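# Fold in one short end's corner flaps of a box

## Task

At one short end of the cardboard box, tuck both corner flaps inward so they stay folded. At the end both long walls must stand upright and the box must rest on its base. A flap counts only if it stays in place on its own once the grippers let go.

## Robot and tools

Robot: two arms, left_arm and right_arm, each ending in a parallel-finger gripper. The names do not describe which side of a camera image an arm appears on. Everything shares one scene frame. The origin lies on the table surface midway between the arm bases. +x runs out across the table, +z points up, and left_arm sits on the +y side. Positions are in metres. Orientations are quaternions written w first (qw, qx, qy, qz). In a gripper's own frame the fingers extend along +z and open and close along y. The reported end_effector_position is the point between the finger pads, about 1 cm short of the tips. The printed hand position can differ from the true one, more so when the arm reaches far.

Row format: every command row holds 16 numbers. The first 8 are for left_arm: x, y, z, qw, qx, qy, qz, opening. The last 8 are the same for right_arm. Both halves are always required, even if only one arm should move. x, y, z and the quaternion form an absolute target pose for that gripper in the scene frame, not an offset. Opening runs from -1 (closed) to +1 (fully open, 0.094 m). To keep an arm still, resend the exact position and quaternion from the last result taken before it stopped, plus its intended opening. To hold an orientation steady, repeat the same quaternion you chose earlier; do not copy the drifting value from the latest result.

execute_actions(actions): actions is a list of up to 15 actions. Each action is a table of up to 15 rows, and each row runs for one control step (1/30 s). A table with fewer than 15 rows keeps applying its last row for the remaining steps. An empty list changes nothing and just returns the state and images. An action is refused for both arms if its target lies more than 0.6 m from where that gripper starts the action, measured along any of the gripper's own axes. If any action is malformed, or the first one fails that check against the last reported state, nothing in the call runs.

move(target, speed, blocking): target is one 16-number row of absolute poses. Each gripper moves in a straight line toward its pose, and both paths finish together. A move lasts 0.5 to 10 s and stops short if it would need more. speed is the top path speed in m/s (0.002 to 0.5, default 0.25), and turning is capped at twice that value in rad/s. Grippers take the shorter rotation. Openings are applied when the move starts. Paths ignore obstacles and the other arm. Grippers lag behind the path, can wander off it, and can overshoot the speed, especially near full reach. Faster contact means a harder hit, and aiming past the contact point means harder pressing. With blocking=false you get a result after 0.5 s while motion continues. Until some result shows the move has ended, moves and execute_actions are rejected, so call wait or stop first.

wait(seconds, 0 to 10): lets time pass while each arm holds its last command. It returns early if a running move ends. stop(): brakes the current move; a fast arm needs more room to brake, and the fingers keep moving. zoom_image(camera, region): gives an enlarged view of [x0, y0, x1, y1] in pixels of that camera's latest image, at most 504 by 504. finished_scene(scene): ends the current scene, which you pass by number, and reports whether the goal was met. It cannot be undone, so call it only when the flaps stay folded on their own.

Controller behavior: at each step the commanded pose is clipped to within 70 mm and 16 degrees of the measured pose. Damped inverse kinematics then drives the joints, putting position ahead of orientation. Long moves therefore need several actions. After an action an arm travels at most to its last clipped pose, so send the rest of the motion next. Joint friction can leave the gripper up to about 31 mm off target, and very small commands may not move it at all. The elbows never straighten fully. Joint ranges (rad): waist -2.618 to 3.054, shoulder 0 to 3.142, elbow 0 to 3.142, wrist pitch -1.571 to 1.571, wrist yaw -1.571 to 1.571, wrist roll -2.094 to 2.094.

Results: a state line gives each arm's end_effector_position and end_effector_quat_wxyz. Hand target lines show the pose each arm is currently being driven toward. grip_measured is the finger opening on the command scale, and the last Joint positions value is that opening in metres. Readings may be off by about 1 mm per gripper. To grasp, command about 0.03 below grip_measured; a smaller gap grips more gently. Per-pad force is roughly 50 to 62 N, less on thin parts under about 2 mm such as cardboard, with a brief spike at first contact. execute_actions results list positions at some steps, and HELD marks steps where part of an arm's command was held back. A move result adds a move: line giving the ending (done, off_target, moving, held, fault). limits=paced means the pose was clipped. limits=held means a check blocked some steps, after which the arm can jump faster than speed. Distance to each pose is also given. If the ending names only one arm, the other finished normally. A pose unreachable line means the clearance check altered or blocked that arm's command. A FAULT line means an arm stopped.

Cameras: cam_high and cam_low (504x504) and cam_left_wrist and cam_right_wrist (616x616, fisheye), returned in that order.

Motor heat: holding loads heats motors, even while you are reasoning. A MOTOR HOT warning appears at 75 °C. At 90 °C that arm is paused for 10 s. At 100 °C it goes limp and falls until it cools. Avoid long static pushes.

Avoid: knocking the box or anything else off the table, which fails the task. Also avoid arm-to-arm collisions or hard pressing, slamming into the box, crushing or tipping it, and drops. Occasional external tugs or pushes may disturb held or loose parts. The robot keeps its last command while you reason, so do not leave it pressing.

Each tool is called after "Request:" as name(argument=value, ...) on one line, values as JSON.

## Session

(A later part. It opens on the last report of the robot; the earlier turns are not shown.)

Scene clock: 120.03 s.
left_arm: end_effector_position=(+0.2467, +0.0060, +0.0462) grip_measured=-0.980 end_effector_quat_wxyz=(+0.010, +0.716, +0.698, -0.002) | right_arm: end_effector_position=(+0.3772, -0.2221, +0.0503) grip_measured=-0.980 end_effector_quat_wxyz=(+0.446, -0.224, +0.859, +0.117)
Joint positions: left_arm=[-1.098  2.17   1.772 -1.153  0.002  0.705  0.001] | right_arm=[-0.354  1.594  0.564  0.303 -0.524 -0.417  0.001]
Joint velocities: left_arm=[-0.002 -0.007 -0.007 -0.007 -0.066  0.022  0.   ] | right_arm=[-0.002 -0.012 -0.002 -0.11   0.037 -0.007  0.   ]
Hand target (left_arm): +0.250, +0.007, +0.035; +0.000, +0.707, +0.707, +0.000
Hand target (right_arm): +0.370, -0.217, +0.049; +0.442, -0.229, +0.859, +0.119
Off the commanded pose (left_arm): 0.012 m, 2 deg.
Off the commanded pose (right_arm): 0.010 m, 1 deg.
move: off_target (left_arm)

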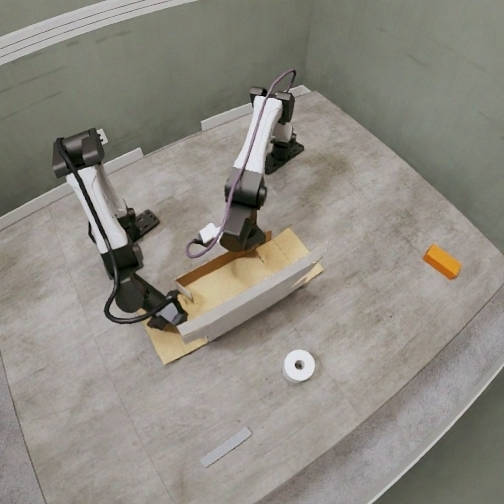

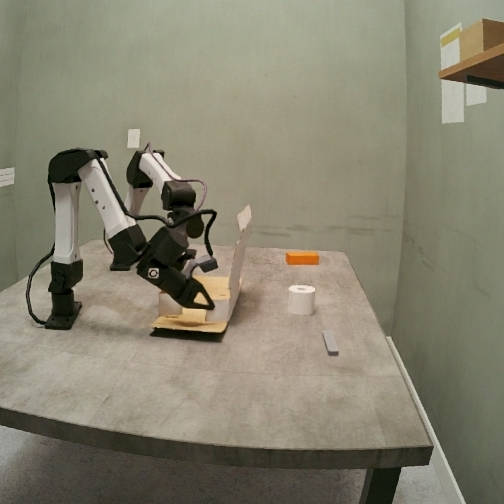

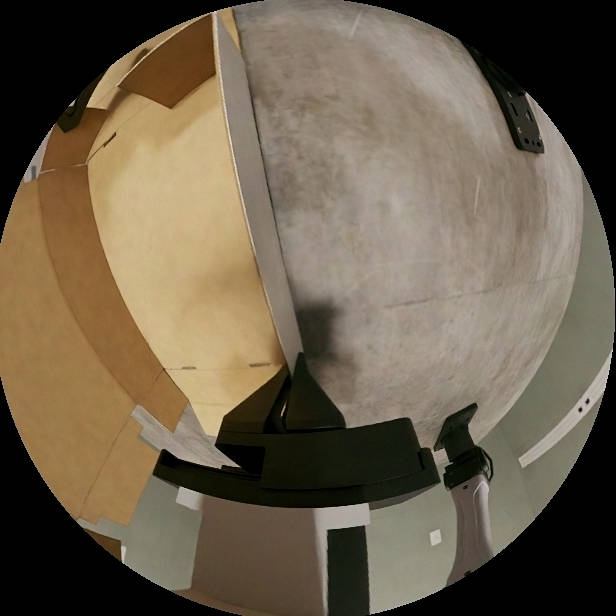

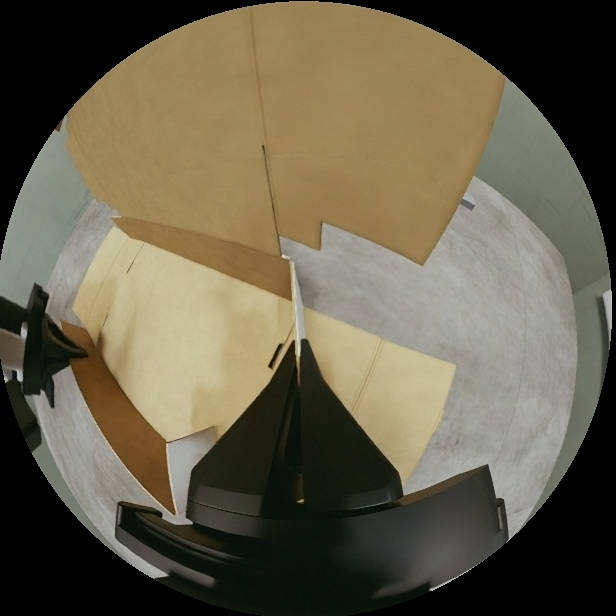

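Request:
move(target=[0.25,0.007,0.035,0,0.707,0.707,0,-1,0.365,-0.205,0.055,0.35,-0.1,0.93,0.04,-0.75], speed=0.15)

Request:
move(target=[0.25,0.007,0.035,0,0.707,0.707,0,-1,0.365,-0.165,0.055,0.35,0.05,0.935,-0.02,-0.75], speed=0.08)

Request:
move(target=[0.25,0.007,0.035,0,0.707,0.707,0,-1,0.365,-0.18,0.055,0.35,0.05,0.935,-0.02,-0.3])

Request:
move(target=[0.25,0.007,0.035,0,0.707,0.707,0,-0.5,0.32,-0.19,0.13,0.35,0.05,0.935,-0.02,-0.3])

Request:
move(target=[0.245,0.03,0.14,0,0.707,0.707,0,-0.5,0.28,-0.24,0.17,0.2,0.05,0.98,-0.02,-0.3])

Scene clock: 130.57 s.
left_arm: end_effector_position=(+0.2472, +0.0072, +0.0462) grip_measured=-0.980 end_effector_quat_wxyz=(+0.009, +0.714, +0.701, +0.001) | right_arm: end_effector_position=(+0.3556, -0.2096, +0.0384) grip_measured=-0.752 end_effector_quat_wxyz=(+0.332, -0.100, +0.937, +0.037)
Joint positions: left_arm=[-1.098  2.17   1.772 -1.155 -0.005  0.698  0.001] | right_arm=[-0.127  1.5    0.636 -0.03  -0.086 -0.102  0.012]
Joint velocities: left_arm=[-0.012 -0.002 -0.007 -0.051  0.022  0.022  0.001] | right_arm=[ 0.002 -0.002 -0.002 -0.022 -0.051  0.007 -0.001]
Hand target (left_arm): +0.250, +0.007, +0.035; +0.000, +0.707, +0.707, +0.000
Hand target (right_arm): +0.364, -0.206, +0.055; +0.352, -0.101, +0.930, +0.037
Off the commanded pose (left_arm): 0.012 m, 1 deg.
Off the commanded pose (right_arm): 0.020 m, 2 deg.
move: off_target (left_arm, right_arm)

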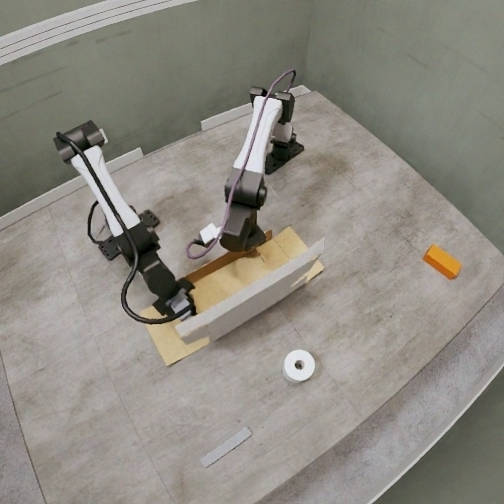

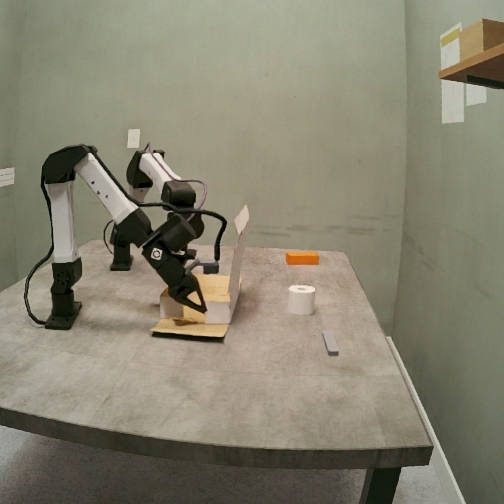

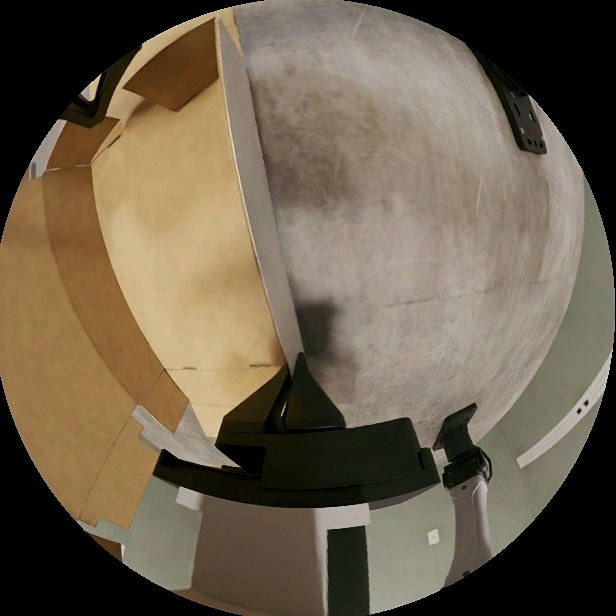

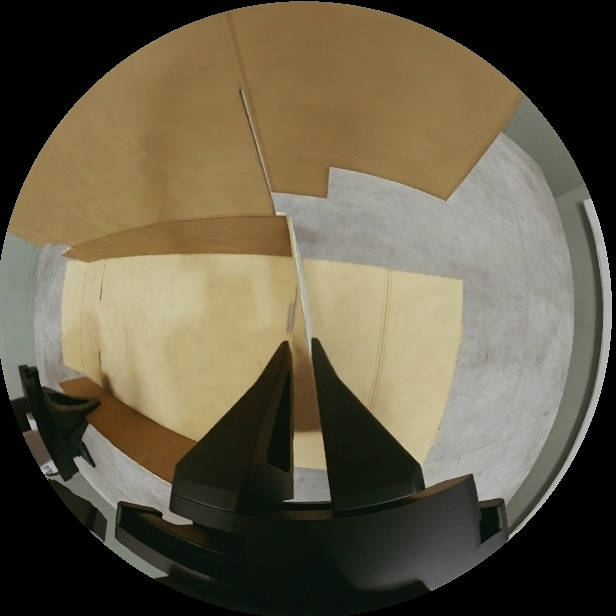

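Scene clock: 133.00 s.
left_arm: end_effector_position=(+0.2472, +0.0092, +0.0462) grip_measured=-0.980 end_effector_quat_wxyz=(+0.007, +0.709, +0.706, +0.005) | right_arm: end_effector_position=(+0.3562, -0.1730, +0.0492) grip_measured=-0.752 end_effector_quat_wxyz=(+0.344, +0.048, +0.938, -0.027)
Joint positions: left_arm=[-1.098  2.17   1.772 -1.161 -0.012  0.684  0.001] | right_arm=[ 0.158  1.532  0.714 -0.112  0.314  0.363  0.012]
Joint velocities: left_arm=[-0.012 -0.007  0.007  0.037 -0.081  0.022  0.   ] | right_arm=[-0.002  0.002  0.002 -0.022  0.051  0.051  0.   ]
Hand target (left_arm): +0.250, +0.007, +0.035; +0.000, +0.707, +0.707, -0.000
Hand target (right_arm): +0.365, -0.166, +0.055; +0.353, +0.049, +0.934, -0.022
Off the commanded pose (left_arm): 0.012 m, 1 deg.
Off the commanded pose (right_arm): 0.013 m, 1 deg.
move: off_target (left_arm, right_arm)

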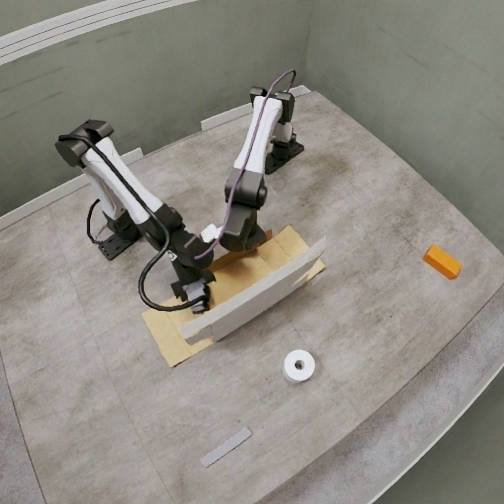

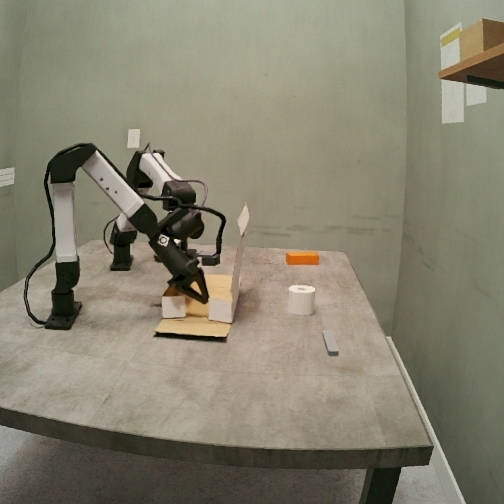

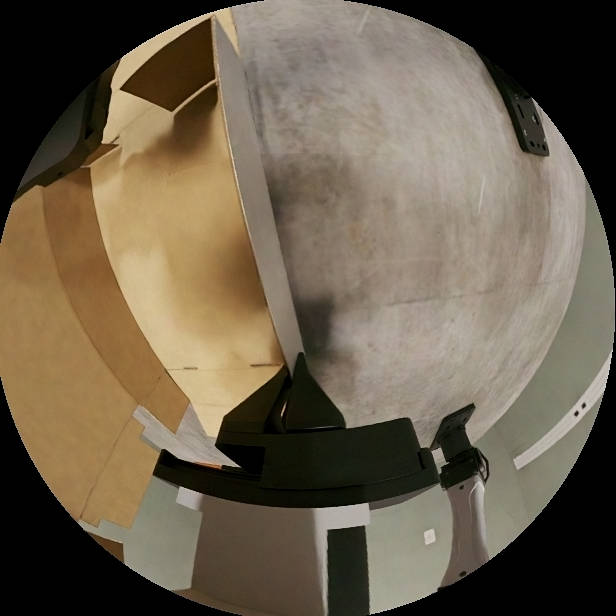

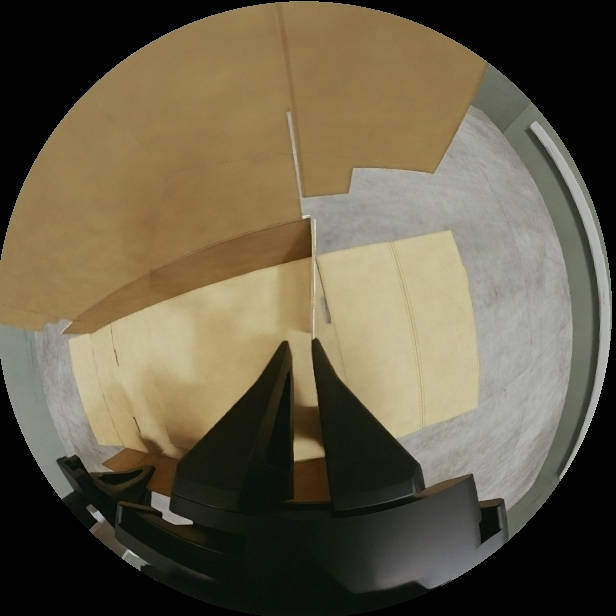

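Scene clock: 133.70 s.
left_arm: end_effector_position=(+0.2473, +0.0092, +0.0462) grip_measured=-0.980 end_effector_quat_wxyz=(+0.007, +0.709, +0.706, +0.005) | right_arm: end_effector_position=(+0.3580, -0.1806, +0.0483) grip_measured=-0.302 end_effector_quat_wxyz=(+0.340, +0.050, +0.939, -0.026)
Joint positions: left_arm=[-1.098  2.17   1.772 -1.161 -0.012  0.684  0.001] | right_arm=[ 0.126  1.532  0.714 -0.112  0.291  0.344  0.033]
Joint velocities: left_arm=[ 0.012 -0.017 -0.002 -0.037 -0.037 -0.007 -0.001] | right_arm=[-0.002  0.022  0.007 -0.081 -0.081 -0.037 -0.001]
Hand target (left_arm): +0.250, +0.007, +0.035; +0.000, +0.707, +0.707, +0.000
Hand target (right_arm): +0.365, -0.180, +0.055; +0.350, +0.050, +0.935, -0.020
Off the commanded pose (left_arm): 0.012 m, 1 deg.
Off the commanded pose (right_arm): 0.010 m, 1 deg.
move: off_target (left_arm)

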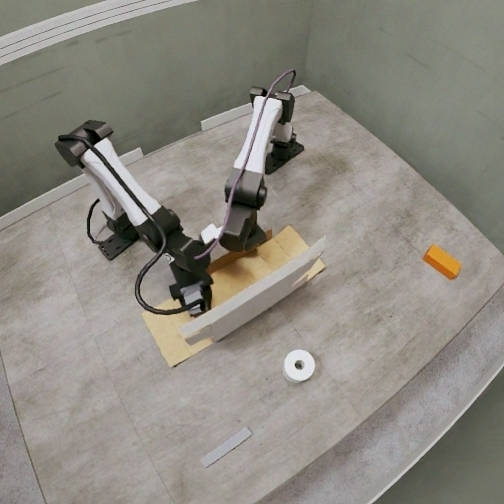

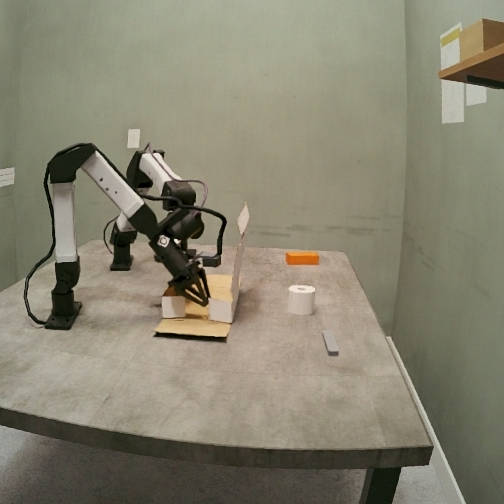

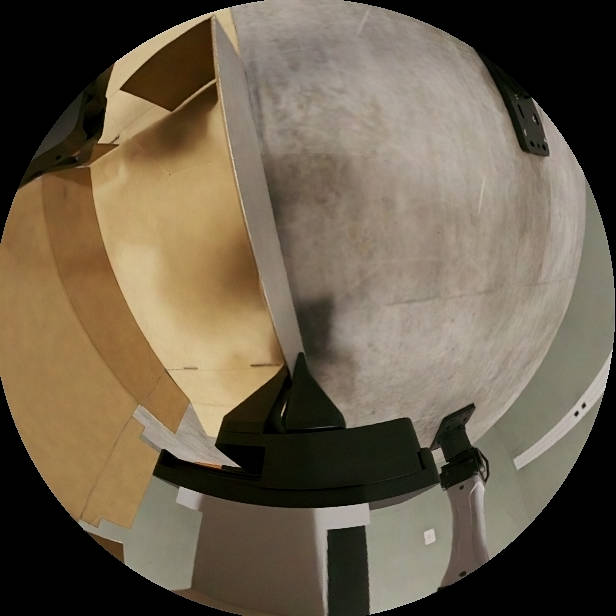

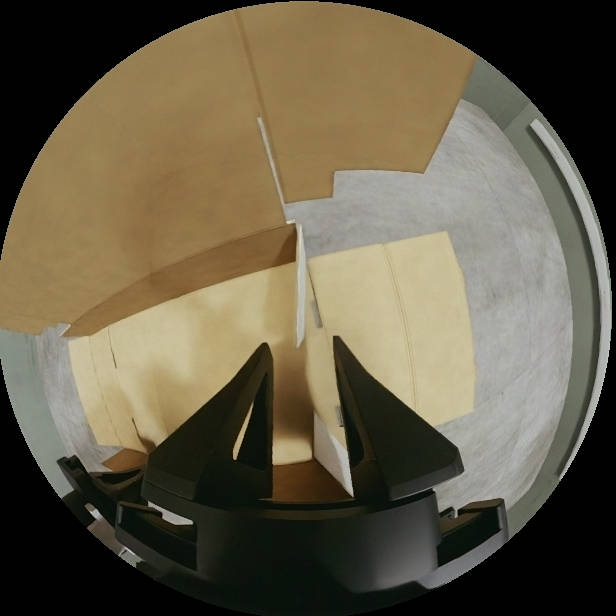

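Scene clock: 134.83 s.
left_arm: end_effector_position=(+0.2477, +0.0080, +0.0462) grip_measured=-0.503 end_effector_quat_wxyz=(+0.009, +0.709, +0.706, +0.004) | right_arm: end_effector_position=(+0.3179, -0.1946, +0.1176) grip_measured=-0.302 end_effector_quat_wxyz=(+0.337, +0.049, +0.940, -0.027)
Joint positions: left_arm=[-1.098  2.17   1.772 -1.157 -0.01   0.684  0.023] | right_arm=[ 0.126  1.236  0.784 -0.485  0.291  0.343  0.033]
Joint velocities: left_arm=[-0.002 -0.002  0.002 -0.066 -0.051 -0.007  0.   ] | right_arm=[-0.007 -0.007  0.007 -0.037  0.007 -0.007 -0.   ]
Hand target (left_arm): +0.250, +0.007, +0.035; +0.000, +0.707, +0.707, +0.000
Hand target (right_arm): +0.322, -0.190, +0.130; +0.350, +0.050, +0.935, -0.020
Off the commanded pose (left_arm): 0.011 m, 1 deg.
Off the commanded pose (right_arm): 0.013 m, 2 deg.
move: off_target (left_arm, right_arm)

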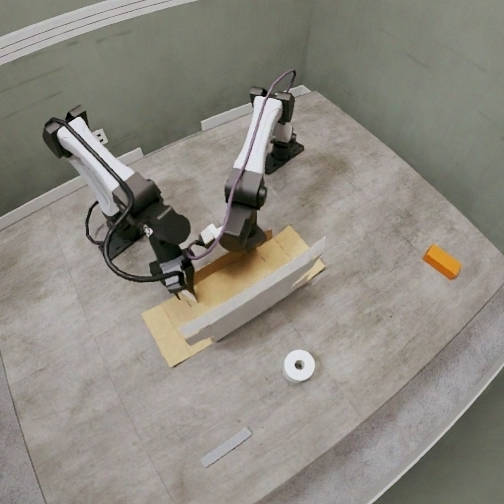

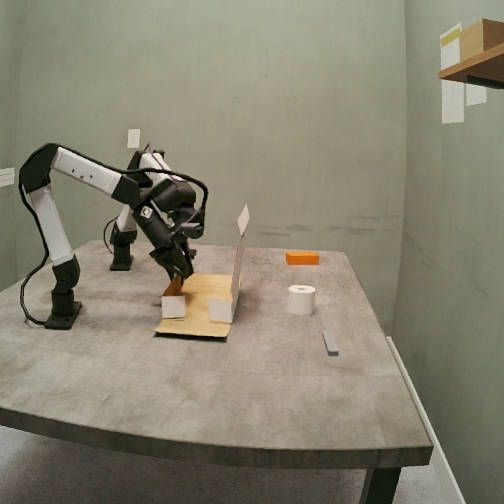

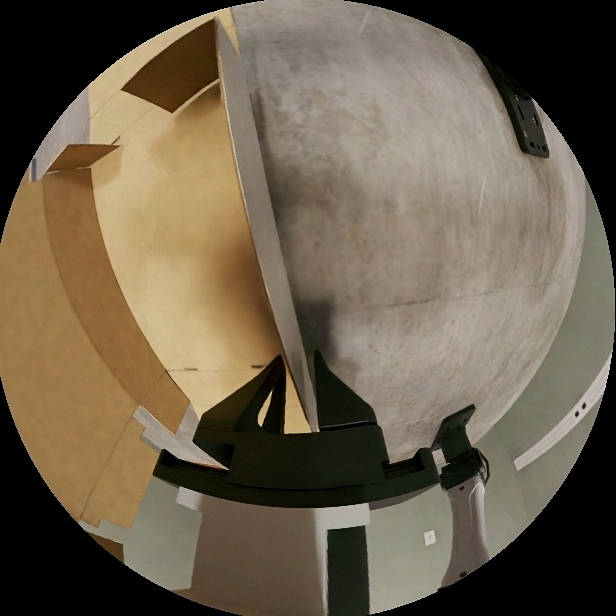

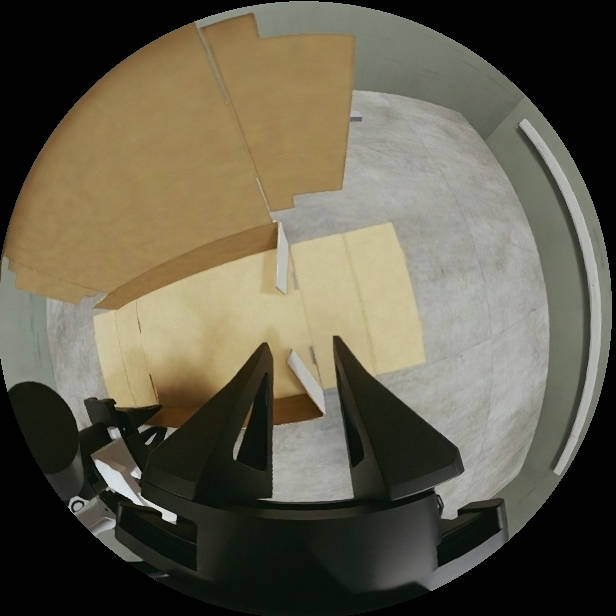

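Scene clock: 136.13 s.
left_arm: end_effector_position=(+0.2423, +0.0302, +0.1346) grip_measured=-0.503 end_effector_quat_wxyz=(-0.003, +0.708, +0.706, +0.005) | right_arm: end_effector_position=(+0.2762, -0.2393, +0.1687) grip_measured=-0.302 end_effector_quat_wxyz=(+0.202, +0.051, +0.978, -0.022)
Joint positions: left_arm=[-1.073  2.105  2.023 -1.496 -0.01   0.708  0.023] | right_arm=[-0.09   1.236  1.123 -1.063  0.109  0.2    0.033]
Joint velocities: left_arm=[-0.002 -0.007 -0.002 -0.007  0.022 -0.007  0.001] | right_arm=[-0.002  0.002  0.002  0.007  0.007  0.037 -0.   ]
Hand target (left_arm): +0.244, +0.031, +0.140; +0.000, +0.707, +0.707, +0.000
Hand target (right_arm): +0.281, -0.240, +0.171; +0.199, +0.050, +0.979, -0.020
Off the commanded pose (left_arm): 0.006 m, 1 deg.
Off the commanded pose (right_arm): 0.004 m, 0 deg.
move: done

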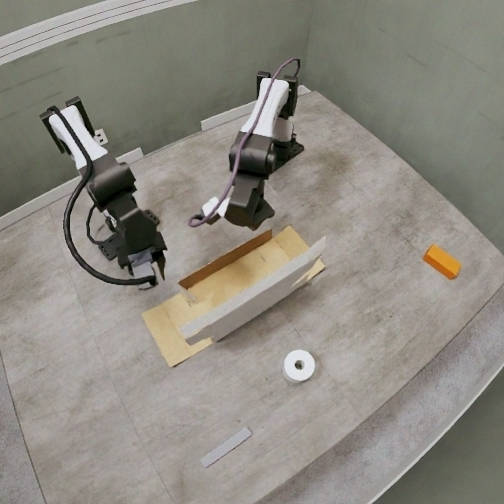

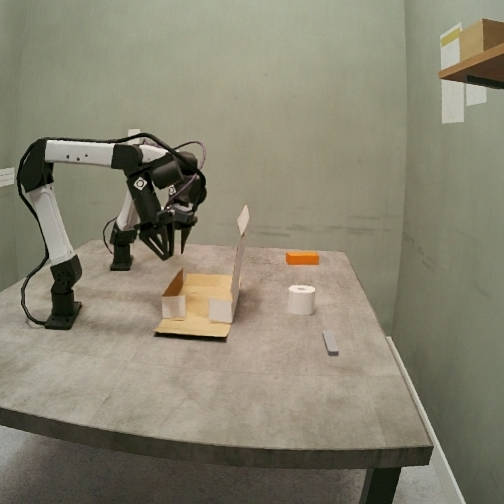

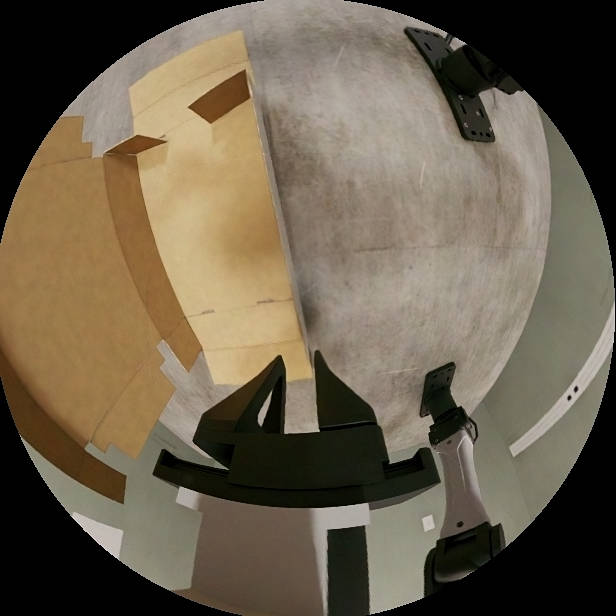

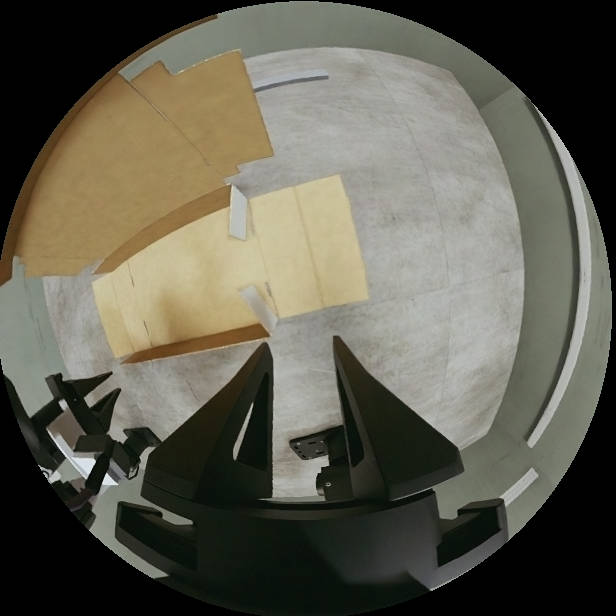

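Request:
finished_scene(scene=1)

The scene is finished: the task was done.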